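## Task

Take the single tube from the tray and place it in the blue rack if the dot on its cap is orange, or in the green rack if that dot is white, pushed fully down into its slot. The tube must never reach the floor, or the task fails. The bottles on the tray must remain upright in it, and the tray must stay on the work bench without overhanging its edge. Any number of robots may be used. At the end, open the gripper and move the robot away. A robot that tips over or ends up leaning fails the task. Anything held in place only by a robot at the finish does not count.

## Robot and tools

Robots: r1 and r2, two identical Hello Robot Stretch 3 units. Each has a two-wheel differential base with a passive rear omni wheel, a lift on a vertical mast, and a telescoping arm pointing out of the robot's RIGHT side. The arm has no forward axis: to move the gripper forward or back, drive the base. The base measures 0.33 m by 0.34 m. In-place turns pivot at the point between the drive wheels, 0.05 m behind the front edge. Stowed (arm in, wrist folded), a turn sweeps a 0.28 m radius; an unfolded level wrist reaches beyond that. The base cannot move sideways.

Frames: the base frame has its origin on the floor between the drive wheels, x forward, y left, z up. hand_pose is reported in it, at the spot where the closed fingertips meet. With all wrist joints at zero, that hand frame has x up, y back toward the mast, z toward the rear. The odometry frame is the base frame at scene start. Each robot reports in its own frames, so relative placement of the two robots comes only from images, lidar_m, wrist_depth_mm and head_depth_mm.

execute_actions: argument actions is a list holding one action or none (empty list just returns state and images). The action is an object keyed by r1 and/or r2. Per robot:
- base: exactly one of translate_m (metres, -1 to 1, relative drive from the base's position in the latest state report, positive forward) or rotate_rad (radians, -3.2 to 3.2, relative turn in place, positive counter-clockwise seen from above).
- joints: absolute targets, by name: lift_m 0 to 1.1 (arm height on the mast); arm_m 0 to 0.52 (extension); wrist_yaw_rad -1.345 to 4.42 (0 along the arm, positive toward the front, 3.0 folded over the base); wrist_pitch_rad -1.57 to 0.451 (0 level, negative tips fingers down); wrist_roll_rad -2.911 to 2.911 (0 means fingers side by side, level); gripper_m -0.089 to 0.179 (bigger is wider; actual fingertip gap is smaller by about 0.007 nearly shut to 0.025 fully open, and zero under 0.007); head_pan_rad -3.953 to 1.73 (0 forward, positive left, -1.57 looks along the arm); head_tilt_rad -1.53 to 0.419 (negative looks down). Done tolerances: 0.004 for metre joints, 0.02 for yaw, roll and head, 0.05 for pitch.
- contact_limits: only arm_m, a motor effort percent 1 to 100 at which the arm motion halts with contact_stop; lower is softer, but too low stops instantly. It also caps holding effort until the next action.
The optional cameras list picks images: r1_head_camera, r1_nav_camera, r1_wrist_camera, r2_head_camera, r2_nav_camera, r2_wrist_camera, or all; omitted or null means all, [] means none. Any unknown key, name or out-of-range number rejects the whole call and nothing moves. All motions in one action begin together. Omitted joints or bases may keep pushing toward earlier targets without this showing in the status.

wait: seconds, 0 to 10; no new commands, returns state and images. zoom_image: camera plus region [x0, y0, x1, y1] in pixels from the top-left, at most 504 by 504, on that camera's latest full image. Image sizes: head 896x504, nav 672x504 (fisheye), wrist 644x364. finished_scene: pass the current scene number; it is final and reports success, then gives the next task. If resuming from a summary, first send an empty execute_actions.

Result lines: base_status and joint_status give how each motion ended: done (for the base, wheels turned the commanded amount even if slipping), off_target (stopped short, may still push), contact_stop, time_out, torque_fault (target dropped; joint holds unless slack or switched off). on_its_own covers uncommanded parts; its "held at" is a target, not a position. motor_effort is percent of maximum, signed toward higher values, peak in brackets; readings carry fixed bias and noise, so treat them roughly. Positive wheel effort pushes forward. base_odometry counts wheel rotation; turned_by_wheels and turned_by_imu give turn since last result; base_tilt gives forward/right lean in degrees with a few degrees of fixed bias. lidar_m: 12 distances in metres, 30-degree sectors counter-clockwise starting straight ahead (4th left, 7th behind, 10th right), scan plane 0.17 m above the floor, range 0.15 to 12, "-" for nothing; misses glass and own body, sees the other robot; the mast and low lift can hide sectors 5, 6, 9, 10. wrist_depth_mm (45 to 1000) and head_depth_mm (280 to 4000, sideways image) are 7x7 median depths from top left.

Gripping: command gripper_m below the object's width; lower squeezes harder, but the stall guard may weaken a hard squeeze. Release by opening at least 0.02 past the contact value. Neither reading nor status confirms a grasp; check images.

Safety: arm and lift stop and go slack when they press firmly; a slack lift may sink under load or keep pressing. Base, wrist and head never stop on contact. Long hard pushing switches a wrist servo off for 10 s. Fold or unfold the wrist only with lift_m 0.32 to 0.95, wrist_pitch_rad -0.4 and roll near 0; once folded, lift may go to 0.25. If yaw is below -0.4, keep pitch at -0.5 or lower. The base is fast (0.30 m/s, 1.9 rad/s) only when lift below 0.30, arm below 0.03 and yaw above 2.54; otherwise 0.10 m/s and 0.63 rad/s. Pushing into something rigid with the gripper above about 0.45 m, driving while holding something fixed, or snagging furniture (worst in reverse) can tip the robot: reverse in small steps, free the gripper, lower lift to about 0.2. Robots must never press against each other; once bases touch, any further drive is a hard press. Two robots' travel differs up to 2.5 cm per metre, which matters for shared loads. The scene keeps running while the reply is composed, and loose objects may get nudged. Avoid drops, slams and tubes reaching the floor.

Each tool is called after ">>>" as name(argument=value, ...) on one line, values as JSON.

## Session

>>> execute_actions(actions=[])

Scene clock: 0.00 s.
r1.base_odometry: x=+0.000 y=+0.000 heading=+0.000 (m, m, rad; r1's odometry frame)
r1.turned_by_wheels: +0.000 (rad since the last result)
r1.turned_by_imu: +0.000 (rad since the last result)
r1.base_tilt: forward=+1.1 right=-1.4 (deg)
r1.lidar_m: 0.68 0.72 1.07 3.54 3.82 4.16 1.36 2.05 5.28 1.93 0.88 0.69
r1.head_depth_mm: 607 611 614 615 618 623 625 / 611 615 618 620 624 627 630 / 616 620 623 625 630 632 636 / 621 625 628 631 632 637 640 / 627 631 633 635 638 641 646 / 631 633 637 640 644 646 650 / 635 638 641 645 649 652 655
r1.base_status: not commanded
r1.joint_positions: lift_m=+0.318 arm_m=+0.000 wrist_yaw_rad=+3.057 wrist_pitch_rad=-0.418 wrist_roll_rad=-0.017 gripper_m=+0.037 head_pan_rad=-0.006 head_tilt_rad=-0.014
r1.joint_status: not commanded
r1.motor_effort: left_wheel=+1 right_wheel=+0 lift_m=+38 arm_m=-1 wrist_yaw_rad=-1 wrist_pitch_rad=+7 wrist_roll_rad=+0 gripper_m=+0 head_pan_rad=+0 head_tilt_rad=+1 (%)
r1.hand_pose: x=-0.0023 y=+0.0790 z=+0.3311 quat_wxyz=(+0.175, +0.691, +0.119, +0.691) (m; r1's base frame)
r1.wrist_depth_mm: - - - - - - 865 / - - - - - - 814 / 916 904 920 957 892 932 806 / 711 724 - 713 720 745 742 / 598 595 - 599 640 604 616 / 504 518 - 541 504 523 524 / 462 - - - 456 455 463
r2.base_odometry: x=+0.000 y=+0.000 heading=+0.000 (m, m, rad; r2's odometry frame)
r2.turned_by_wheels: +0.000 (rad since the last result)
r2.turned_by_imu: +0.000 (rad since the last result)
r2.base_tilt: forward=+2.9 right=-1.0 (deg)
r2.lidar_m: 1.82 3.17 3.96 4.01 1.53 1.68 5.52 1.17 0.77 0.70 0.71 0.89
r2.head_depth_mm: 1425 1418 1387 1383 1374 1365 1350 / 1728 1825 1811 1789 1750 1754 1740 / 1896 2472 2531 2508 2486 2484 2042 / 1899 2942 3077 3087 3146 2958 2014 / 1913 2956 3036 3068 3098 2911 2004 / 1925 2958 2992 3017 3049 2867 1984 / 1925 2895 2899 2971 2925 2888 1996
r2.base_status: not commanded
r2.joint_positions: lift_m=+0.501 arm_m=+0.002 wrist_yaw_rad=+3.078 wrist_pitch_rad=-0.314 wrist_roll_rad=-0.001 gripper_m=+0.037 head_pan_rad=-0.020 head_tilt_rad=-0.019
r2.joint_status: not commanded
r2.motor_effort: left_wheel=+0 right_wheel=+1 lift_m=+22 arm_m=+0 wrist_yaw_rad=+0 wrist_pitch_rad=+5 wrist_roll_rad=+0 gripper_m=+0 head_pan_rad=+1 head_tilt_rad=+2 (%)
r2.hand_pose: x=-0.0062 y=+0.0888 z=+0.5377 quat_wxyz=(+0.133, +0.701, +0.089, +0.695) (m; r2's base frame)
r2.wrist_depth_mm: - - - - - - - / - - - - - - - / - - - - - - - / - - - - - - - / 944 939 - 948 - - - / 761 779 - 799 801 821 829 / 662 679 643 670 691 712 702
pictures: r1_head_camera (sideways: a quarter turn clockwise sets it upright), r1_nav_camera (sideways: a quarter turn counterclockwise sets it upright), r1_wrist_camera, r2_head_camera (sideways: a quarter turn clockwise sets it upright), r2_nav_camera (sideways: a quarter turn counterclockwise sets it upright), r2_wrist_camera
Images, in order (width x height): r1_head_camera 896x504, r1_nav_camera 672x504, r1_wrist_camera 644x364, r2_head_camera 896x504, r2_nav_camera 672x504, r2_wrist_camera 644x364.

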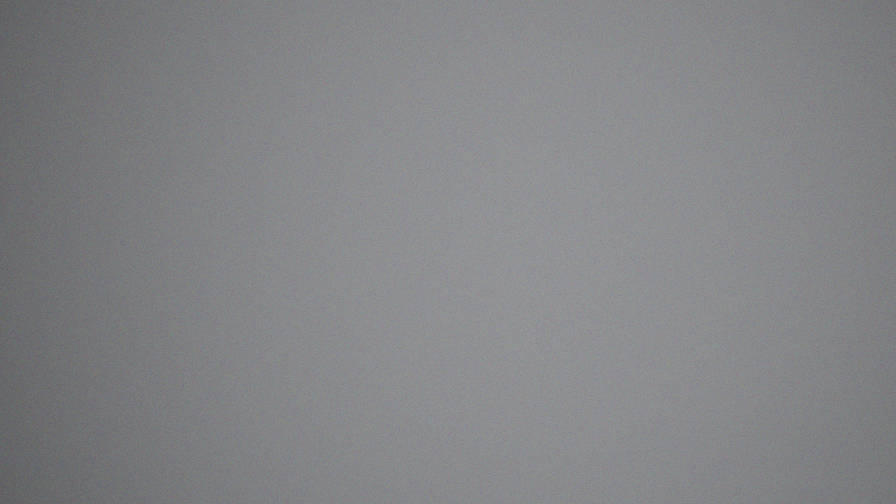

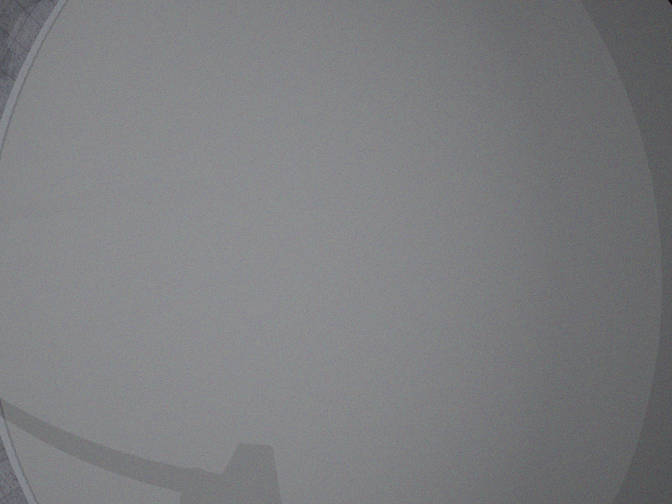

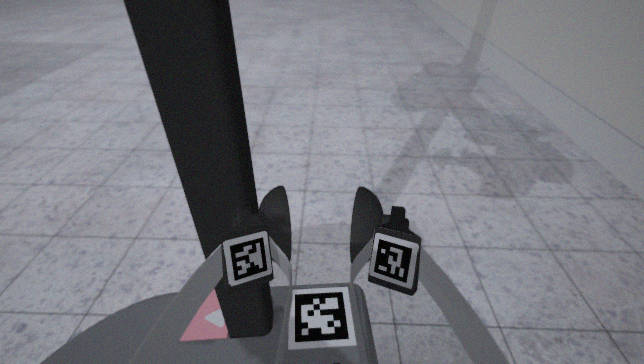

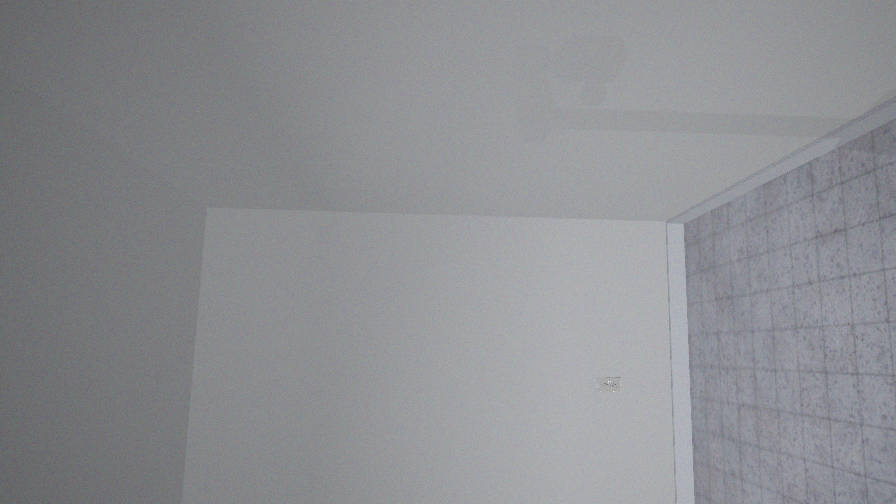

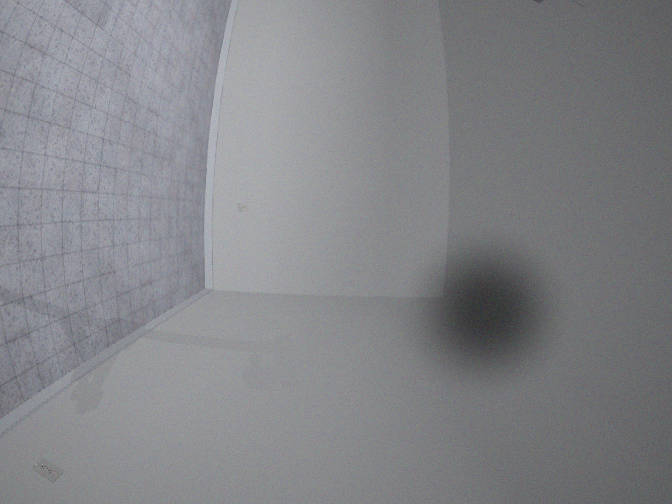

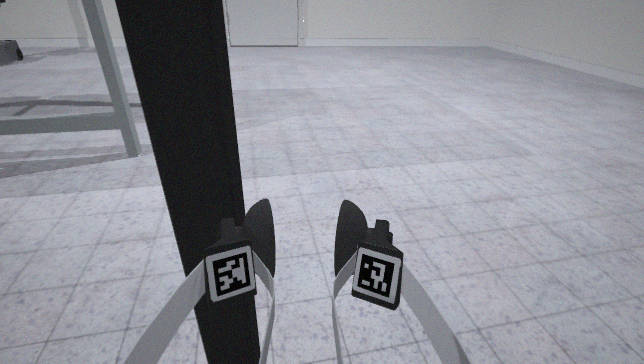

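>>> execute_actions(actions=[{"r1":{"joints":{"head_pan_rad":-3.1,"head_tilt_rad":-0.4}},"r2":{"base":{"rotate_rad":0.8},"joints":{"head_pan_rad":1.5,"head_tilt_rad":-0.4}}}], cameras=["r1_head_camera","r1_nav_camera","r2_head_camera","r2_nav_camera"])

Scene clock: 5.73 s.
r1.base_odometry: x=+0.000 y=+0.000 heading=+0.000 (m, m, rad; r1's odometry frame)
r1.turned_by_wheels: +0.000 (rad since the last result)
r1.turned_by_imu: +0.001 (rad since the last result)
r1.base_tilt: forward=+1.1 right=-1.4 (deg)
r1.lidar_m: 0.68 0.72 1.07 3.53 3.82 4.15 1.36 2.05 5.32 1.94 0.88 0.69
r1.head_depth_mm: 3435 3719 3945 3449 2281 1710 1374 / 3516 3765 - 3431 2277 1717 1378 / 3577 3820 - 3396 2273 1706 1370 / 3619 3778 - 1606 2168 1702 1371 / 3635 3959 - 1746 2261 1710 1370 / 3685 3968 - 1730 2269 1698 1370 / 3738 - - 1642 2259 1699 1362
r1.base_status: not commanded
r1.joint_positions: lift_m=+0.318 arm_m=+0.000 wrist_yaw_rad=+3.057 wrist_pitch_rad=-0.418 wrist_roll_rad=-0.017 gripper_m=+0.037 head_pan_rad=-3.093 head_tilt_rad=-0.395
r1.joint_status: all done
r1.motor_effort: left_wheel=+1(1) right_wheel=+0(1) lift_m=+38(38) arm_m=-1(1) wrist_yaw_rad=-1(0) wrist_pitch_rad=+7(7) wrist_roll_rad=+0(0) gripper_m=+1(1) head_pan_rad=-4(49) head_tilt_rad=-2(21) (%)
r1.hand_pose: x=-0.0023 y=+0.0790 z=+0.3311 quat_wxyz=(+0.175, +0.691, +0.119, +0.691) (m; r1's base frame)
r1.wrist_depth_mm: - - - - - - 846 / - - - - - - 838 / 935 909 926 919 - 972 806 / 744 727 - 740 734 751 730 / 598 599 - 601 629 622 616 / 513 516 - 535 497 522 516 / 461 - - - 460 453 457
r2.base_odometry: x=+0.000 y=+0.000 heading=+0.800 (m, m, rad; r2's odometry frame)
r2.turned_by_wheels: +0.800 (rad since the last result)
r2.turned_by_imu: +0.800 (rad since the last result)
r2.base_tilt: forward=+2.9 right=-1.2 (deg)
r2.lidar_m: 3.43 4.05 1.41 1.44 2.20 1.83 0.89 0.71 0.70 0.76 1.17 3.13
r2.head_depth_mm: 3463 3545 3793 2903 2227 1701 1357 / 3545 3842 - 1602 2128 1679 1357 / 3851 - - 1713 2200 1675 1359 / - - 2193 2699 2190 1672 1349 / - - 2133 2806 2086 1661 1347 / - - 2305 2967 2166 1651 1346 / - - - 2931 2149 1649 1330
r2.base_status: done
r2.joint_positions: lift_m=+0.501 arm_m=+0.002 wrist_yaw_rad=+3.078 wrist_pitch_rad=-0.314 wrist_roll_rad=-0.001 gripper_m=+0.037 head_pan_rad=+1.493 head_tilt_rad=-0.395
r2.joint_status: all done
r2.motor_effort: left_wheel=-2(6) right_wheel=+2(6) lift_m=+22(23) arm_m=+0(0) wrist_yaw_rad=+0(0) wrist_pitch_rad=+5(5) wrist_roll_rad=+0(0) gripper_m=+0(1) head_pan_rad=+5(55) head_tilt_rad=-3(28) (%)
r2.hand_pose: x=-0.0062 y=+0.0888 z=+0.5377 quat_wxyz=(+0.133, +0.701, +0.089, +0.695) (m; r2's base frame)
r2.wrist_depth_mm: - - - - - - - / - - - - - - - / - - - - - - - / - - - - - - - / 911 947 - 941 - - - / 781 788 - 809 788 832 839 / 675 671 663 687 695 695 691
pictures: r1_head_camera (sideways: a quarter turn clockwise sets it upright), r1_nav_camera (sideways: a quarter turn counterclockwise sets it upright), r2_head_camera (sideways: a quarter turn clockwise sets it upright), r2_nav_camera (sideways: a quarter turn counterclockwise sets it upright)
Images, in order (width x height): r1_head_camera 896x504, r1_nav_camera 672x504, r2_head_camera 896x504, r2_nav_camera 672x504.

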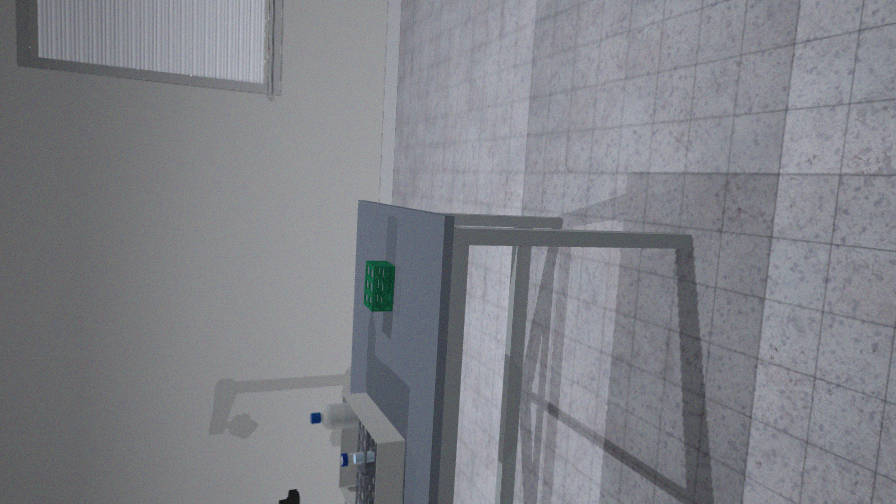

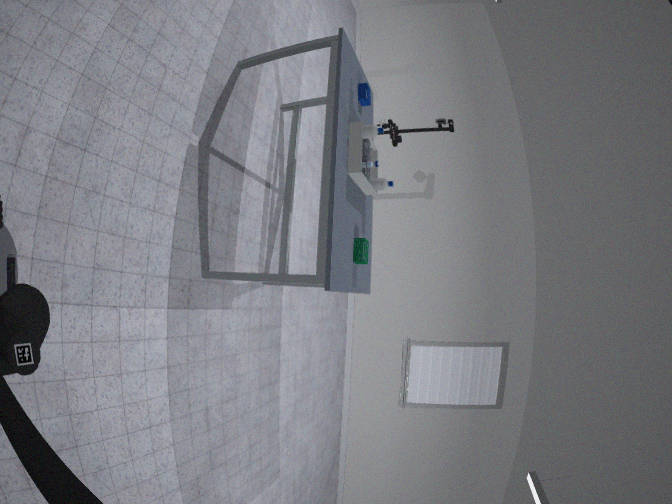

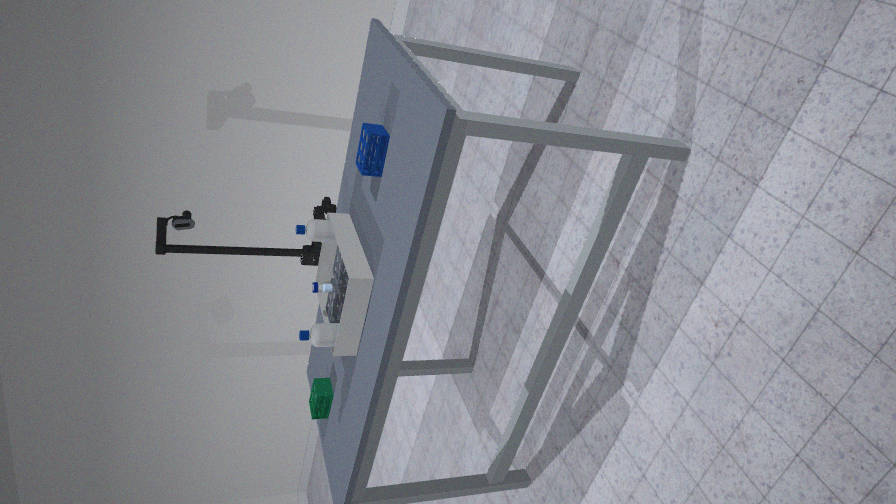

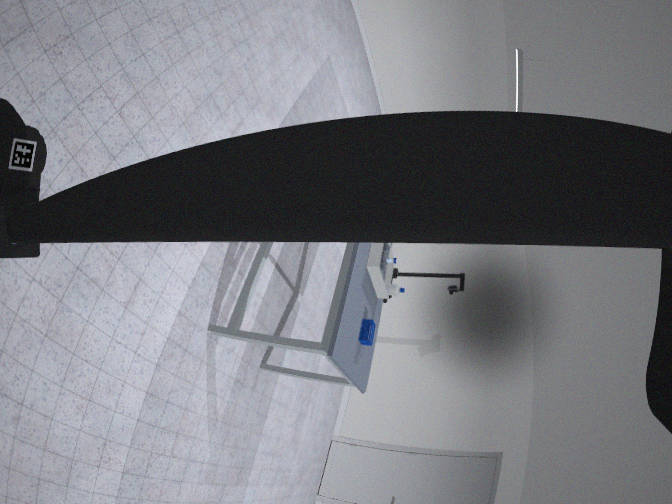

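>>> execute_actions(actions=[{"r1":{"base":{"rotate_rad":-0.065},"joints":{"lift_m":0.285}}}], cameras=[])

>>> execute_actions(actions=[{"r1":{"base":{"translate_m":-0.98},"joints":{"head_tilt_rad":-0.7}}}], cameras=["r1_head_camera","r1_nav_camera"])

Scene clock: 22.13 s.
r1.base_odometry: x=+0.000 y=+0.000 heading=-0.065 (m, m, rad; r1's odometry frame)
r1.turned_by_wheels: -0.065 (rad since the last result)
r1.turned_by_imu: -0.063 (rad since the last result)
r1.base_tilt: forward=+1.1 right=-1.4 (deg)
r1.lidar_m: 0.67 0.71 0.99 3.04 3.73 4.21 1.36 2.10 2.05 2.29 0.93 0.70
r1.head_depth_mm: 3464 3735 - 3394 2293 1695 1371 / 3503 3782 - 3336 2291 1710 1377 / 3535 3803 - 3399 2266 1726 1370 / 3549 3831 - 2160 2066 1702 1373 / 3540 3842 - 1599 2252 1701 1363 / 3557 3868 - 1744 2253 1706 1367 / 3590 3873 - 1704 2235 1688 1369
r1.base_status: done
r1.joint_positions: lift_m=+0.286 arm_m=+0.000 wrist_yaw_rad=+3.057 wrist_pitch_rad=-0.418 wrist_roll_rad=-0.017 gripper_m=+0.037 head_pan_rad=-3.093 head_tilt_rad=-0.395
r1.joint_status: all done
r1.motor_effort: left_wheel=+2(6) right_wheel=-2(6) lift_m=+14(38) arm_m=-1(1) wrist_yaw_rad=-1(1) wrist_pitch_rad=+7(7) wrist_roll_rad=+0(0) gripper_m=+0(0) head_pan_rad=-4(4) head_tilt_rad=-2(2) (%)
r1.hand_pose: x=-0.0023 y=+0.0790 z=+0.2986 quat_wxyz=(+0.175, +0.691, +0.119, +0.691) (m; r1's base frame)
r1.wrist_depth_mm: - - - - - - 763 / - - - - - - 779 / 840 848 829 881 833 857 764 / 664 671 - 673 684 708 682 / 557 559 - 559 594 559 575 / 476 500 - - 473 488 483 / - - - - 415 425 419
r2.base_odometry: x=+0.000 y=+0.000 heading=+0.800 (m, m, rad; r2's odometry frame)
r2.turned_by_wheels: +0.000 (rad since the last result)
r2.turned_by_imu: +0.000 (rad since the last result)
r2.base_tilt: forward=+2.9 right=-1.1 (deg)
r2.lidar_m: 3.43 4.07 1.41 1.45 2.20 1.83 0.89 0.71 0.70 0.76 1.17 3.14
r2.head_depth_mm: 3429 3610 3805 2896 2233 1699 1366 / 3578 3848 - 1604 2123 1684 1351 / 3802 - - 1706 2210 1677 1351 / - - 2186 2676 2189 1655 1348 / - - 2094 2813 2079 1654 1352 / - - 2327 2947 2149 1645 1338 / - - - 2923 2158 1646 1327
r2.base_status: not commanded
r2.joint_positions: lift_m=+0.501 arm_m=+0.002 wrist_yaw_rad=+3.078 wrist_pitch_rad=-0.314 wrist_roll_rad=-0.001 gripper_m=+0.037 head_pan_rad=+1.493 head_tilt_rad=-0.395
r2.joint_status: not commanded
r2.motor_effort: left_wheel=-2(2) right_wheel=+2(2) lift_m=+23(23) arm_m=+0(0) wrist_yaw_rad=+0(0) wrist_pitch_rad=+5(5) wrist_roll_rad=+0(0) gripper_m=+0(0) head_pan_rad=+5(4) head_tilt_rad=-3(2) (%)
r2.hand_pose: x=-0.0062 y=+0.0888 z=+0.5377 quat_wxyz=(+0.133, +0.701, +0.089, +0.695) (m; r2's base frame)
r2.wrist_depth_mm: - - - - - - - / - - - - - - - / - - - - - - - / - - - - - - - / 936 887 - 949 - - - / 782 776 - 802 819 854 828 / 674 670 658 695 687 711 701
pictures: none
No camera images: the call's "cameras" was empty. Leave "cameras" out to get every camera's image.

Scene clock: 27.13 s.
r1.base_odometry: x=-0.978 y=+0.063 heading=-0.065 (m, m, rad; r1's odometry frame)
r1.turned_by_wheels: +0.000 (rad since the last result)
r1.turned_by_imu: -0.007 (rad since the last result)
r1.base_tilt: forward=+1.1 right=-1.4 (deg)
r1.lidar_m: 1.65 1.72 2.41 3.58 3.74 3.22 0.39 0.40 1.50 5.16 2.29 1.70
r1.head_depth_mm: 2652 2993 2728 2040 1641 1361 1170 / 2661 2997 2689 2037 1636 1351 1173 / 2667 3000 2706 2044 1628 1359 1162 / 2695 3057 2571 1886 1570 1353 1163 / 2672 3084 1084 817 659 741 1117 / 2738 3102 1077 805 655 1290 1159 / 2734 3069 1075 814 654 1310 1163
r1.base_status: done
r1.joint_positions: lift_m=+0.286 arm_m=+0.000 wrist_yaw_rad=+3.057 wrist_pitch_rad=-0.418 wrist_roll_rad=-0.017 gripper_m=+0.037 head_pan_rad=-3.093 head_tilt_rad=-0.692
r1.joint_status: all done
r1.motor_effort: left_wheel=+2(6) right_wheel=-2(8) lift_m=+14(14) arm_m=-1(1) wrist_yaw_rad=+0(1) wrist_pitch_rad=+7(7) wrist_roll_rad=+0(0) gripper_m=+0(1) head_pan_rad=-3(4) head_tilt_rad=-3(20) (%)
r1.hand_pose: x=-0.0023 y=+0.0790 z=+0.2986 quat_wxyz=(+0.175, +0.691, +0.119, +0.691) (m; r1's base frame)
r1.wrist_depth_mm: - - - - - - - / - - - - - - - / 853 837 877 879 881 888 880 / 663 684 - 675 666 672 684 / 552 570 - 558 579 569 580 / 472 514 - - 466 484 484 / - - - - 420 420 425
r2.base_odometry: x=+0.000 y=+0.000 heading=+0.800 (m, m, rad; r2's odometry frame)
r2.turned_by_wheels: +0.000 (rad since the last result)
r2.turned_by_imu: +0.000 (rad since the last result)
r2.base_tilt: forward=+2.9 right=-1.1 (deg)
r2.lidar_m: 3.43 4.04 1.41 1.45 2.20 1.83 0.89 0.71 0.70 0.76 1.17 3.14
r2.head_depth_mm: 3428 3615 3842 2890 2199 1704 1358 / 3605 3807 - 1602 2128 1693 1348 / 3738 - - 1715 2206 1682 1350 / - - 2197 2672 2198 1687 1347 / - - 2121 2819 2100 1649 1345 / - - 2319 2955 2172 1642 1336 / - - - 2945 2163 1660 1330
r2.base_status: not commanded
r2.joint_positions: lift_m=+0.501 arm_m=+0.002 wrist_yaw_rad=+3.078 wrist_pitch_rad=-0.314 wrist_roll_rad=-0.001 gripper_m=+0.037 head_pan_rad=+1.493 head_tilt_rad=-0.395
r2.joint_status: not commanded
r2.motor_effort: left_wheel=-2(2) right_wheel=+1(2) lift_m=+23(23) arm_m=+0(0) wrist_yaw_rad=+0(0) wrist_pitch_rad=+5(5) wrist_roll_rad=+0(0) gripper_m=+0(0) head_pan_rad=+5(5) head_tilt_rad=-3(2) (%)
r2.hand_pose: x=-0.0062 y=+0.0888 z=+0.5377 quat_wxyz=(+0.133, +0.701, +0.089, +0.695) (m; r2's base frame)
r2.wrist_depth_mm: - - - - - - - / - - - - - - - / - - - - - - - / - - - - - - - / 906 907 - 957 - - - / 751 768 - 785 820 803 816 / 666 662 660 682 674 683 678
pictures: r1_head_camera (sideways: a quarter turn clockwise sets it upright), r1_nav_camera (sideways: a quarter turn counterclockwise sets it upright)
Images, in order (width x height): r1_head_camera 896x504, r1_nav_camera 672x504.

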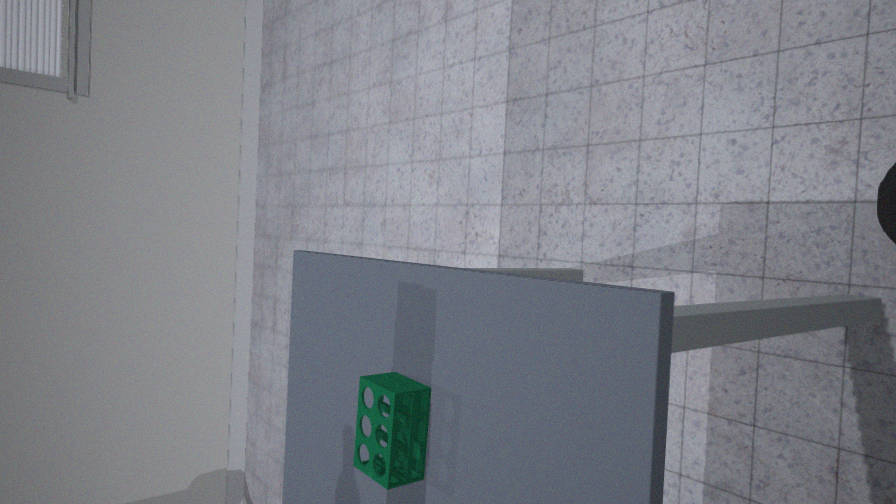

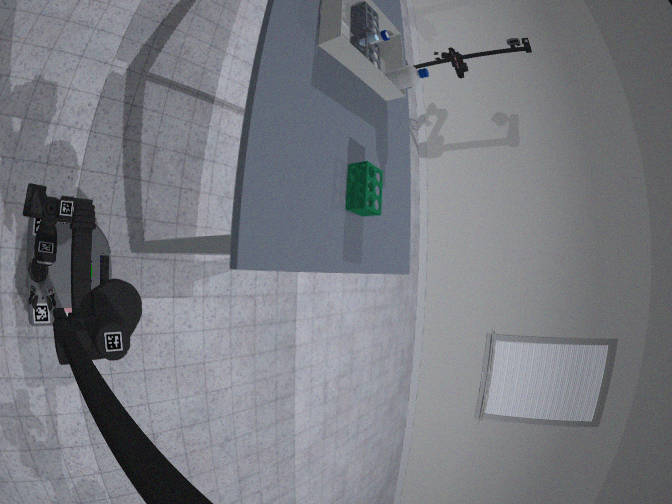

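>>> execute_actions(actions=[{"r1":{"base":{"rotate_rad":-1.565},"joints":{"head_pan_rad":-1.2,"head_tilt_rad":-0.65}}}], cameras=[])

>>> execute_actions(actions=[{"r1":{"base":{"translate_m":0.7},"joints":{"head_pan_rad":-1.57}}}], cameras=["r1_head_camera"])

>>> execute_actions(actions=[{"r1":{"joints":{"lift_m":0.93}}}], cameras=[])

>>> execute_actions(actions=[{"r1":{"joints":{"wrist_yaw_rad":0,"gripper_m":0.09}}}], cameras=["r1_head_camera","r1_wrist_camera"])

Scene clock: 42.30 s.
r1.base_odometry: x=-0.978 y=+0.063 heading=-1.630 (m, m, rad; r1's odometry frame)
r1.turned_by_wheels: -1.565 (rad since the last result)
r1.turned_by_imu: -1.537 (rad since the last result)
r1.base_tilt: forward=+1.1 right=-1.4 (deg)
r1.lidar_m: 5.17 2.25 1.69 1.65 1.73 2.46 3.57 3.75 3.20 0.39 1.09 1.54
r1.head_depth_mm: 2554 2831 2938 2126 1674 1389 1184 / 2686 2998 2923 902 1544 1394 1187 / 2759 3061 1173 847 684 610 1160 / 2885 3257 1170 857 681 1292 1156 / 2998 3379 1167 859 680 1342 1176 / 3156 3538 1104 856 676 1381 1180 / 3238 3617 1022 851 718 1369 1172
r1.base_status: done
r1.joint_positions: lift_m=+0.286 arm_m=+0.000 wrist_yaw_rad=+3.057 wrist_pitch_rad=-0.418 wrist_roll_rad=-0.017 gripper_m=+0.037 head_pan_rad=-1.207 head_tilt_rad=-0.655
r1.joint_status: all done
r1.motor_effort: left_wheel=+2(9) right_wheel=-2(8) lift_m=+14(14) arm_m=-1(1) wrist_yaw_rad=+0(0) wrist_pitch_rad=+7(7) wrist_roll_rad=+0(0) gripper_m=+1(1) head_pan_rad=+4(45) head_tilt_rad=+2(5) (%)
r1.hand_pose: x=-0.0023 y=+0.0789 z=+0.2986 quat_wxyz=(+0.175, +0.691, +0.119, +0.691) (m; r1's base frame)
r1.wrist_depth_mm: - - - - - - - / - - - - - - - / 859 845 828 835 865 880 888 / 653 655 - 674 697 695 684 / 549 549 - 563 584 573 564 / 475 502 - - 470 491 477 / - - - - 422 431 423
r2.base_odometry: x=+0.000 y=+0.000 heading=+0.800 (m, m, rad; r2's odometry frame)
r2.turned_by_wheels: +0.000 (rad since the last result)
r2.turned_by_imu: +0.000 (rad since the last result)
r2.base_tilt: forward=+2.9 right=-1.1 (deg)
r2.lidar_m: 3.41 4.05 1.41 1.45 2.20 1.84 0.89 0.71 0.70 0.76 1.17 3.15
r2.head_depth_mm: 3426 3653 3739 2924 2222 1698 1367 / 3600 3808 - 1598 2110 1683 1352 / 3783 - - 1720 2202 1673 1344 / - - 2182 2684 2210 1673 1349 / - - 2120 2796 2101 1660 1338 / - - 2311 2962 2140 1661 1338 / - - - 2958 2159 1629 1331
r2.base_status: not commanded
r2.joint_positions: lift_m=+0.501 arm_m=+0.002 wrist_yaw_rad=+3.078 wrist_pitch_rad=-0.314 wrist_roll_rad=-0.001 gripper_m=+0.037 head_pan_rad=+1.493 head_tilt_rad=-0.395
r2.joint_status: not commanded
r2.motor_effort: left_wheel=-3(3) right_wheel=+1(2) lift_m=+23(23) arm_m=+0(0) wrist_yaw_rad=+0(0) wrist_pitch_rad=+5(6) wrist_roll_rad=+0(0) gripper_m=+0(0) head_pan_rad=+4(5) head_tilt_rad=-3(4) (%)
r2.hand_pose: x=-0.0062 y=+0.0888 z=+0.5377 quat_wxyz=(+0.133, +0.701, +0.089, +0.695) (m; r2's base frame)
r2.wrist_depth_mm: - - - - - - - / - - - - - - - / - - - - - - - / - - - - - - - / 936 939 - 953 - - - / 765 786 - 834 785 800 836 / 669 676 662 681 678 699 710
pictures: none
No camera images: the call's "cameras" was empty. Leave "cameras" out to get every camera's image.

Scene clock: 46.40 s.
r1.base_odometry: x=-1.019 y=-0.635 heading=-1.630 (m, m, rad; r1's odometry frame)
r1.turned_by_wheels: +0.000 (rad since the last result)
r1.turned_by_imu: +0.007 (rad since the last result)
r1.base_tilt: forward=+1.1 right=-1.5 (deg)
r1.lidar_m: 4.48 2.16 1.66 1.62 1.71 2.43 4.26 0.72 1.09 1.07 1.12 0.90
r1.head_depth_mm: 2667 2978 1188 872 689 1301 1190 / 2688 2983 1184 869 686 1323 1182 / 2698 2999 1177 835 683 1326 1187 / 2689 3020 973 826 682 1320 1178 / 2698 3046 1168 824 680 1315 1178 / 2727 3043 1157 703 678 1311 1171 / 2731 3038 1155 821 676 1307 1177
r1.base_status: done
r1.joint_positions: lift_m=+0.286 arm_m=+0.000 wrist_yaw_rad=+3.057 wrist_pitch_rad=-0.418 wrist_roll_rad=-0.017 gripper_m=+0.037 head_pan_rad=-1.563 head_tilt_rad=-0.655
r1.joint_status: all done
r1.motor_effort: left_wheel=+1(9) right_wheel=-2(3) lift_m=+14(14) arm_m=-1(1) wrist_yaw_rad=+0(0) wrist_pitch_rad=+7(7) wrist_roll_rad=+0(0) gripper_m=+1(1) head_pan_rad=-4(34) head_tilt_rad=+2(2) (%)
r1.hand_pose: x=-0.0023 y=+0.0789 z=+0.2986 quat_wxyz=(+0.175, +0.691, +0.119, +0.691) (m; r1's base frame)
r1.wrist_depth_mm: - - - - - - - / - - - - - - - / 844 878 865 860 883 877 860 / 665 670 - 690 670 683 682 / 556 559 - 563 583 578 576 / 481 508 - - 466 480 481 / - - - - 418 419 422
r2.base_odometry: x=+0.000 y=+0.000 heading=+0.800 (m, m, rad; r2's odometry frame)
r2.turned_by_wheels: +0.000 (rad since the last result)
r2.turned_by_imu: +0.000 (rad since the last result)
r2.base_tilt: forward=+2.8 right=-1.1 (deg)
r2.lidar_m: 3.42 4.04 1.41 1.44 2.21 1.83 0.89 0.71 0.70 0.76 1.17 3.15
r2.head_depth_mm: 3386 3610 3785 2959 2223 1695 1359 / 3569 3851 - 1596 2118 1680 1353 / 3850 - - 1723 2237 1694 1355 / - - 2194 2688 2176 1680 1349 / - - 2113 2800 2096 1661 1346 / - - 2312 2965 2145 1661 1339 / - - - 2929 2165 1645 1332
r2.base_status: not commanded
r2.joint_positions: lift_m=+0.501 arm_m=+0.002 wrist_yaw_rad=+3.078 wrist_pitch_rad=-0.314 wrist_roll_rad=-0.001 gripper_m=+0.037 head_pan_rad=+1.493 head_tilt_rad=-0.395
r2.joint_status: not commanded
r2.motor_effort: left_wheel=-3(2) right_wheel=+2(2) lift_m=+24(23) arm_m=+0(0) wrist_yaw_rad=-1(0) wrist_pitch_rad=+5(5) wrist_roll_rad=+0(0) gripper_m=+0(0) head_pan_rad=+5(5) head_tilt_rad=-3(3) (%)
r2.hand_pose: x=-0.0062 y=+0.0888 z=+0.5377 quat_wxyz=(+0.133, +0.701, +0.089, +0.695) (m; r2's base frame)
r2.wrist_depth_mm: - - - - - - - / - - - - - - - / - - - - - - - / - - - - - - - / 901 913 - 963 - - - / 777 792 - 795 806 817 833 / 684 686 645 698 696 678 708
pictures: r1_head_camera (sideways: a quarter turn clockwise sets it upright)
Images, in order (width x height): r1_head_camera 896x504.

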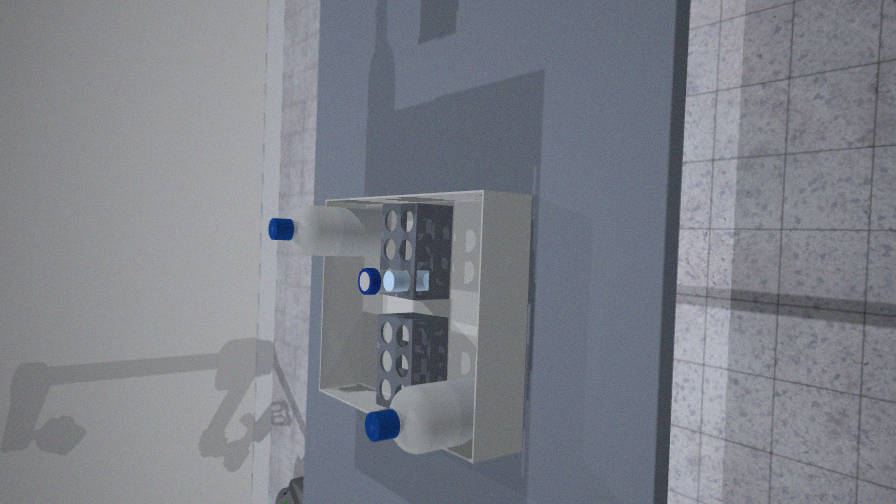

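Scene clock: 53.10 s.
r1.base_odometry: x=-1.019 y=-0.635 heading=-1.630 (m, m, rad; r1's odometry frame)
r1.turned_by_wheels: +0.000 (rad since the last result)
r1.turned_by_imu: +0.001 (rad since the last result)
r1.base_tilt: forward=+1.0 right=-1.4 (deg)
r1.lidar_m: 4.48 2.16 1.66 1.62 1.71 2.43 4.26 0.72 1.09 1.07 1.12 0.90
r1.head_depth_mm: 2693 2957 1193 872 744 - 1152 / 2688 2977 1180 868 731 - 1156 / 2695 3015 1181 837 704 - - / 2703 3016 970 828 692 - - / 2711 3067 1170 824 692 - 1131 / 2702 3075 1159 704 679 1307 1125 / 2731 3079 1150 821 678 1308 1176
r1.base_status: not commanded
r1.joint_positions: lift_m=+0.929 arm_m=+0.000 wrist_yaw_rad=+3.057 wrist_pitch_rad=-0.418 wrist_roll_rad=-0.017 gripper_m=+0.037 head_pan_rad=-1.563 head_tilt_rad=-0.655
r1.joint_status: all done
r1.motor_effort: left_wheel=+2(2) right_wheel=-2(2) lift_m=+60(66) arm_m=-1(1) wrist_yaw_rad=+0(0) wrist_pitch_rad=+6(7) wrist_roll_rad=+0(0) gripper_m=+0(1) head_pan_rad=-4(3) head_tilt_rad=+2(2) (%)
r1.hand_pose: x=-0.0023 y=+0.0789 z=+0.9419 quat_wxyz=(+0.175, +0.691, +0.119, +0.691) (m; r1's base frame)
r1.wrist_depth_mm: - - - - - - - / - - - - - - - / - - - - - - - / - - - - - - - / - - - - - - - / - - - - - - - / - - - - - - -
r2.base_odometry: x=+0.000 y=+0.000 heading=+0.800 (m, m, rad; r2's odometry frame)
r2.turned_by_wheels: +0.000 (rad since the last result)
r2.turned_by_imu: +0.000 (rad since the last result)
r2.base_tilt: forward=+2.8 right=-1.1 (deg)
r2.lidar_m: 3.42 4.05 1.41 1.45 2.21 1.84 0.89 0.71 0.70 0.77 1.17 3.15
r2.head_depth_mm: 3363 3560 3787 2934 2211 1699 1367 / 3630 3789 - 1606 2125 1683 1363 / 3801 - - 1714 2225 1677 1364 / - - 2184 2679 2183 1681 1344 / - - 2122 2821 2091 1668 1351 / - - 2313 2982 2158 1652 1334 / - - - 2893 2173 1645 1335
r2.base_status: not commanded
r2.joint_positions: lift_m=+0.501 arm_m=+0.002 wrist_yaw_rad=+3.078 wrist_pitch_rad=-0.314 wrist_roll_rad=-0.001 gripper_m=+0.037 head_pan_rad=+1.493 head_tilt_rad=-0.395
r2.joint_status: not commanded
r2.motor_effort: left_wheel=-3(2) right_wheel=+3(2) lift_m=+22(24) arm_m=-1(0) wrist_yaw_rad=+0(0) wrist_pitch_rad=+5(5) wrist_roll_rad=+0(0) gripper_m=+0(0) head_pan_rad=+5(5) head_tilt_rad=-2(2) (%)
r2.hand_pose: x=-0.0062 y=+0.0888 z=+0.5377 quat_wxyz=(+0.133, +0.701, +0.089, +0.695) (m; r2's base frame)
r2.wrist_depth_mm: - - - - - - - / - - - - - - - / - - - - - - - / - - - - - - - / 921 918 - 968 - - - / 782 776 - 819 808 816 846 / 655 667 649 683 701 684 689
pictures: none
No camera images: the call's "cameras" was empty. Leave "cameras" out to get every camera's image.

Scene clock: 55.63 s.
r1.base_odometry: x=-1.019 y=-0.635 heading=-1.630 (m, m, rad; r1's odometry frame)
r1.turned_by_wheels: +0.000 (rad since the last result)
r1.turned_by_imu: +0.001 (rad since the last result)
r1.base_tilt: forward=+1.1 right=-1.5 (deg)
r1.lidar_m: 4.49 2.16 1.66 1.62 1.71 2.43 4.27 0.72 1.09 1.06 1.12 0.90
r1.head_depth_mm: 2683 3010 1193 872 744 - - / 2663 2994 1184 867 729 - - / 2701 3008 1183 834 - - - / 2688 3049 970 828 - - 1180 / 2742 3035 1168 828 660 1317 1178 / 2705 3076 1156 702 677 1316 1172 / 2729 3081 1155 822 676 1312 1176
r1.base_status: not commanded
r1.joint_positions: lift_m=+0.929 arm_m=+0.000 wrist_yaw_rad=+0.002 wrist_pitch_rad=-0.418 wrist_roll_rad=-0.017 gripper_m=+0.090 head_pan_rad=-1.563 head_tilt_rad=-0.655
r1.joint_status: all done
r1.motor_effort: left_wheel=+1(2) right_wheel=-2(1) lift_m=+60(60) arm_m=-1(1) wrist_yaw_rad=-2(5) wrist_pitch_rad=+7(7) wrist_roll_rad=+0(0) gripper_m=+1(80) head_pan_rad=-4(3) head_tilt_rad=+2(1) (%)
r1.hand_pose: x=-0.0211 y=-0.3692 z=+0.9419 quat_wxyz=(+0.698, +0.149, -0.685, -0.145) (m; r1's base frame)
r1.wrist_depth_mm: - - - - - - - / 810 778 705 672 856 871 - / 571 396 541 535 620 621 538 / 490 428 406 396 488 503 508 / 390 401 403 400 408 410 408 / 339 341 336 341 330 348 347 / 307 302 297 302 301 301 302
r2.base_odometry: x=+0.000 y=+0.000 heading=+0.800 (m, m, rad; r2's odometry frame)
r2.turned_by_wheels: +0.000 (rad since the last result)
r2.turned_by_imu: +0.000 (rad since the last result)
r2.base_tilt: forward=+2.9 right=-1.1 (deg)
r2.lidar_m: 3.42 4.03 1.40 1.44 2.21 1.83 0.89 0.71 0.70 0.77 1.17 3.14
r2.head_depth_mm: 3376 3573 3800 2920 2209 1684 1360 / 3604 3858 - 1602 2120 1699 1364 / 3838 - - 1724 2219 1683 1355 / - - 2197 2683 2222 1657 1344 / - - 2112 2825 2084 1648 1338 / - - 2322 2969 2131 1653 1335 / - - - 2921 2142 1629 1331
r2.base_status: not commanded
r2.joint_positions: lift_m=+0.501 arm_m=+0.002 wrist_yaw_rad=+3.078 wrist_pitch_rad=-0.314 wrist_roll_rad=-0.001 gripper_m=+0.037 head_pan_rad=+1.493 head_tilt_rad=-0.395
r2.joint_status: not commanded
r2.motor_effort: left_wheel=-2(2) right_wheel=+1(2) lift_m=+23(24) arm_m=+0(0) wrist_yaw_rad=+0(0) wrist_pitch_rad=+5(5) wrist_roll_rad=+0(0) gripper_m=+0(1) head_pan_rad=+5(4) head_tilt_rad=-3(3) (%)
r2.hand_pose: x=-0.0062 y=+0.0888 z=+0.5377 quat_wxyz=(+0.133, +0.701, +0.089, +0.695) (m; r2's base frame)
r2.wrist_depth_mm: - - - - - - - / - - - - - - - / - - - - - - - / - - - - - - - / 910 928 - 987 - - - / 775 765 - 795 830 830 822 / 678 661 664 678 676 701 716
pictures: r1_head_camera (sideways: a quarter turn clockwise sets it upright), r1_wrist_camera
Images, in order (width x height): r1_head_camera 896x504, r1_wrist_camera 644x364.

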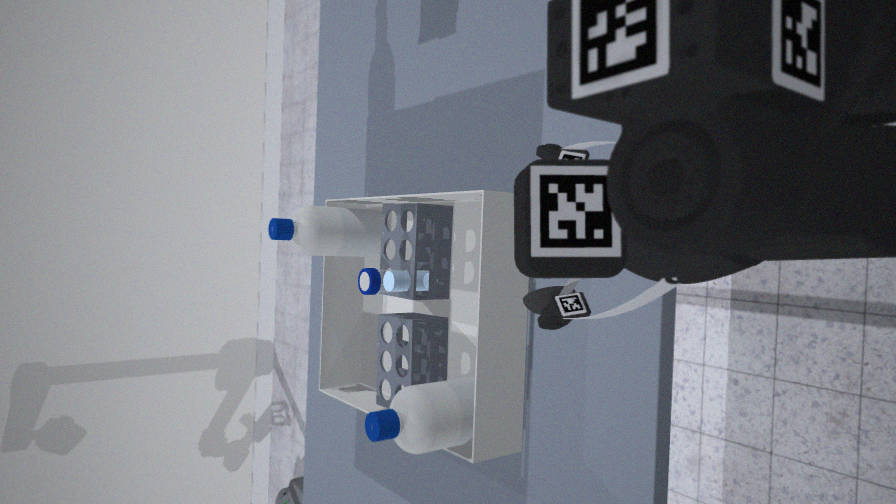

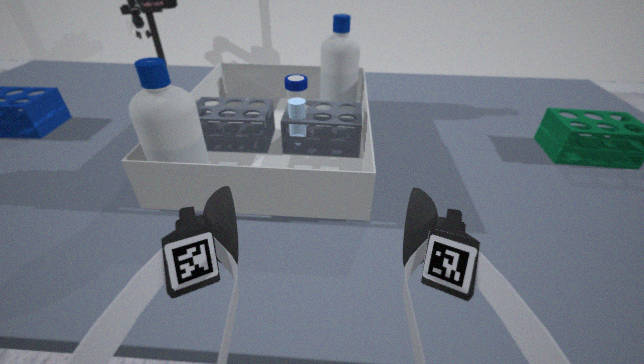

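>>> execute_actions(actions=[{"r1":{"base":{"translate_m":0.04},"joints":{"arm_m":0.22,"gripper_m":0.075}}}], cameras=["r1_head_camera","r1_wrist_camera"])

Scene clock: 64.17 s.
r1.base_odometry: x=-1.021 y=-0.675 heading=-1.630 (m, m, rad; r1's odometry frame)
r1.turned_by_wheels: +0.000 (rad since the last result)
r1.turned_by_imu: +0.002 (rad since the last result)
r1.base_tilt: forward=+1.1 right=-1.4 (deg)
r1.lidar_m: 4.43 2.16 1.66 1.62 1.70 2.42 4.29 0.75 1.09 1.06 1.12 0.87
r1.head_depth_mm: 2689 2993 3188 - 687 1302 1189 / 2697 3029 - 779 687 1330 1183 / 2705 3009 - - 682 1319 1179 / 2689 3010 3225 826 680 1319 1178 / 2695 3005 1169 820 679 1306 1183 / 2695 3034 1163 704 678 1304 1173 / 2745 3052 1153 850 675 1345 1175
r1.base_status: done
r1.joint_positions: lift_m=+0.929 arm_m=+0.220 wrist_yaw_rad=+0.000 wrist_pitch_rad=-0.418 wrist_roll_rad=-0.017 gripper_m=+0.075 head_pan_rad=-1.563 head_tilt_rad=-0.655
r1.joint_status: all done
r1.motor_effort: left_wheel=+1(6) right_wheel=-2(2) lift_m=+60(60) arm_m=+2(3) wrist_yaw_rad=-1(2) wrist_pitch_rad=+7(7) wrist_roll_rad=+0(0) gripper_m=+0(59) head_pan_rad=-4(4) head_tilt_rad=+1(2) (%)
r1.hand_pose: x=-0.0214 y=-0.5891 z=+0.9419 quat_wxyz=(+0.698, +0.148, -0.686, -0.146) (m; r1's base frame)
r1.wrist_depth_mm: - - - - - - - / - - - - - - - / 594 605 526 522 563 622 633 / 195 417 397 438 469 500 487 / 199 218 358 362 362 404 409 / 195 211 327 341 332 349 347 / 226 245 295 296 290 299 302
r2.base_odometry: x=+0.000 y=+0.000 heading=+0.800 (m, m, rad; r2's odometry frame)
r2.turned_by_wheels: +0.000 (rad since the last result)
r2.turned_by_imu: +0.000 (rad since the last result)
r2.base_tilt: forward=+2.9 right=-1.1 (deg)
r2.lidar_m: 3.43 4.04 1.41 1.44 2.21 1.83 0.89 0.71 0.70 0.76 1.17 3.15
r2.head_depth_mm: 3411 3659 3876 2913 2200 1687 1365 / 3639 3891 - 1613 2129 1688 1363 / 3822 - - 1714 2215 1665 1354 / - - 2128 2694 2203 1671 1345 / - - 2141 2833 2087 1661 1346 / - - 2296 2954 2147 1652 1339 / - - - 2954 2137 1651 1333
r2.base_status: not commanded
r2.joint_positions: lift_m=+0.501 arm_m=+0.002 wrist_yaw_rad=+3.078 wrist_pitch_rad=-0.314 wrist_roll_rad=-0.001 gripper_m=+0.037 head_pan_rad=+1.493 head_tilt_rad=-0.395
r2.joint_status: not commanded
r2.motor_effort: left_wheel=-3(2) right_wheel=+1(2) lift_m=+22(22) arm_m=+0(0) wrist_yaw_rad=+0(0) wrist_pitch_rad=+5(5) wrist_roll_rad=+0(0) gripper_m=+0(1) head_pan_rad=+5(4) head_tilt_rad=-3(2) (%)
r2.hand_pose: x=-0.0062 y=+0.0888 z=+0.5377 quat_wxyz=(+0.133, +0.701, +0.089, +0.695) (m; r2's base frame)
r2.wrist_depth_mm: - - - - - - - / - - - - - - - / - - - - - - - / - - - - - - - / 897 928 - 962 - - - / 762 783 - 804 805 818 809 / 666 670 655 684 672 684 689
pictures: r1_head_camera (sideways: a quarter turn clockwise sets it upright), r1_wrist_camera
Images, in order (width x height): r1_head_camera 896x504, r1_wrist_camera 644x364.

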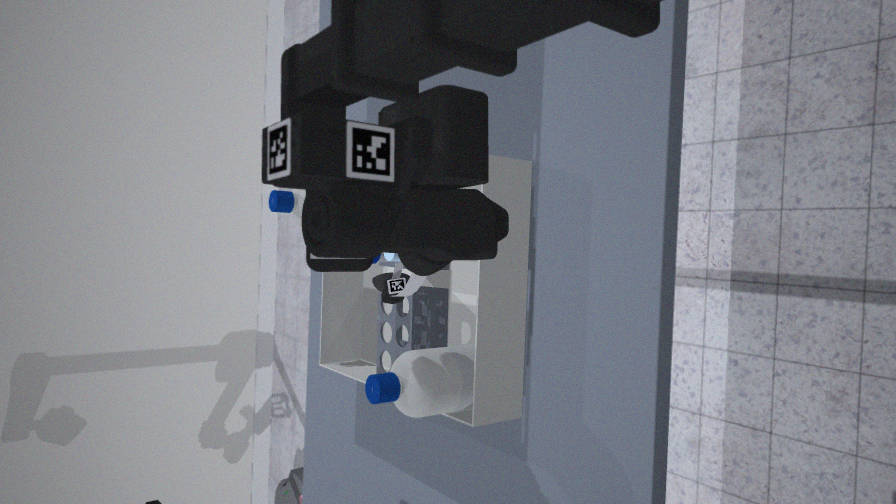

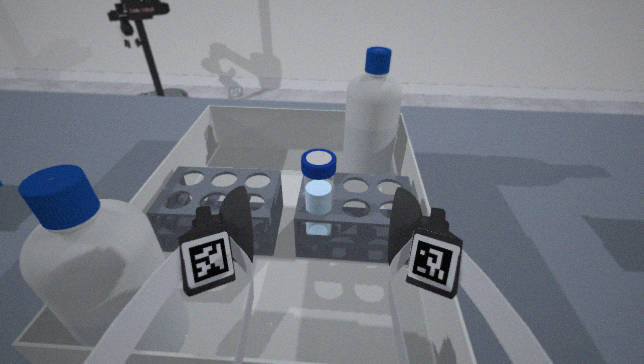

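>>> execute_actions(actions=[{"r1":{"joints":{"arm_m":0.33,"lift_m":0.885}}}], cameras=["r1_wrist_camera"])

Scene clock: 77.77 s.
r1.base_odometry: x=-1.021 y=-0.675 heading=-1.630 (m, m, rad; r1's odometry frame)
r1.turned_by_wheels: +0.000 (rad since the last result)
r1.turned_by_imu: +0.001 (rad since the last result)
r1.base_tilt: forward=+1.1 right=-1.4 (deg)
r1.lidar_m: 4.44 2.16 1.66 1.61 1.70 2.43 4.30 0.75 1.09 1.07 1.13 0.87
r1.head_depth_mm: 2685 2988 1193 - - 1332 1183 / 2678 3009 3194 840 684 1328 1190 / 2691 3036 - 786 684 1314 1180 / 2696 3005 3243 820 682 1317 1180 / 2716 3057 1165 821 681 1311 1178 / 2734 3074 1159 704 678 1312 1176 / 2738 3042 1156 852 676 1340 1177
r1.base_status: not commanded
r1.joint_positions: lift_m=+0.886 arm_m=+0.330 wrist_yaw_rad=+0.000 wrist_pitch_rad=-0.418 wrist_roll_rad=-0.017 gripper_m=+0.075 head_pan_rad=-1.563 head_tilt_rad=-0.655
r1.joint_status: all done
r1.motor_effort: left_wheel=+1(2) right_wheel=-1(2) lift_m=+14(56) arm_m=+2(4) wrist_yaw_rad=+0(1) wrist_pitch_rad=+7(7) wrist_roll_rad=+0(0) gripper_m=+1(0) head_pan_rad=-4(4) head_tilt_rad=+2(2) (%)
r1.hand_pose: x=-0.0214 y=-0.6991 z=+0.8986 quat_wxyz=(+0.698, +0.148, -0.686, -0.146) (m; r1's base frame)
r1.wrist_depth_mm: - - - - - - - / - - - - 309 - - / 514 512 423 409 323 535 536 / 415 327 406 388 351 422 418 / 290 274 304 248 271 350 348 / 231 246 274 234 243 296 292 / 239 251 251 246 247 232 256
r2.base_odometry: x=+0.000 y=+0.000 heading=+0.800 (m, m, rad; r2's odometry frame)
r2.turned_by_wheels: +0.000 (rad since the last result)
r2.turned_by_imu: +0.000 (rad since the last result)
r2.base_tilt: forward=+2.9 right=-1.1 (deg)
r2.lidar_m: 3.42 4.07 1.41 1.44 2.20 1.83 0.89 0.71 0.70 0.76 1.17 3.14
r2.head_depth_mm: 3424 3609 3753 2924 2206 1692 1368 / 3623 3775 - 1607 2116 1687 1349 / 3818 - - 1711 2191 1680 1348 / - - 2060 2709 2194 1680 1343 / - - 2106 2851 2072 1666 1337 / - - 2316 2966 2137 1654 1332 / - - - 2883 2144 1659 1328
r2.base_status: not commanded
r2.joint_positions: lift_m=+0.501 arm_m=+0.002 wrist_yaw_rad=+3.078 wrist_pitch_rad=-0.314 wrist_roll_rad=-0.001 gripper_m=+0.037 head_pan_rad=+1.493 head_tilt_rad=-0.395
r2.joint_status: not commanded
r2.motor_effort: left_wheel=-2(2) right_wheel=+1(2) lift_m=+23(22) arm_m=+0(0) wrist_yaw_rad=+0(1) wrist_pitch_rad=+5(5) wrist_roll_rad=+0(0) gripper_m=+0(0) head_pan_rad=+6(5) head_tilt_rad=-3(3) (%)
r2.hand_pose: x=-0.0062 y=+0.0888 z=+0.5377 quat_wxyz=(+0.133, +0.701, +0.089, +0.695) (m; r2's base frame)
r2.wrist_depth_mm: - - - - - - - / - - - - - - - / - - - - - - - / - - - - - - - / 947 923 - 970 - - - / 775 773 - 788 788 807 835 / 663 681 657 669 698 699 690
pictures: r1_wrist_camera
Images, in order (width x height): r1_wrist_camera 644x364.

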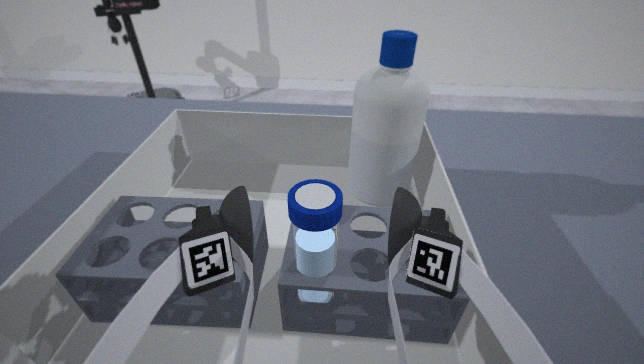

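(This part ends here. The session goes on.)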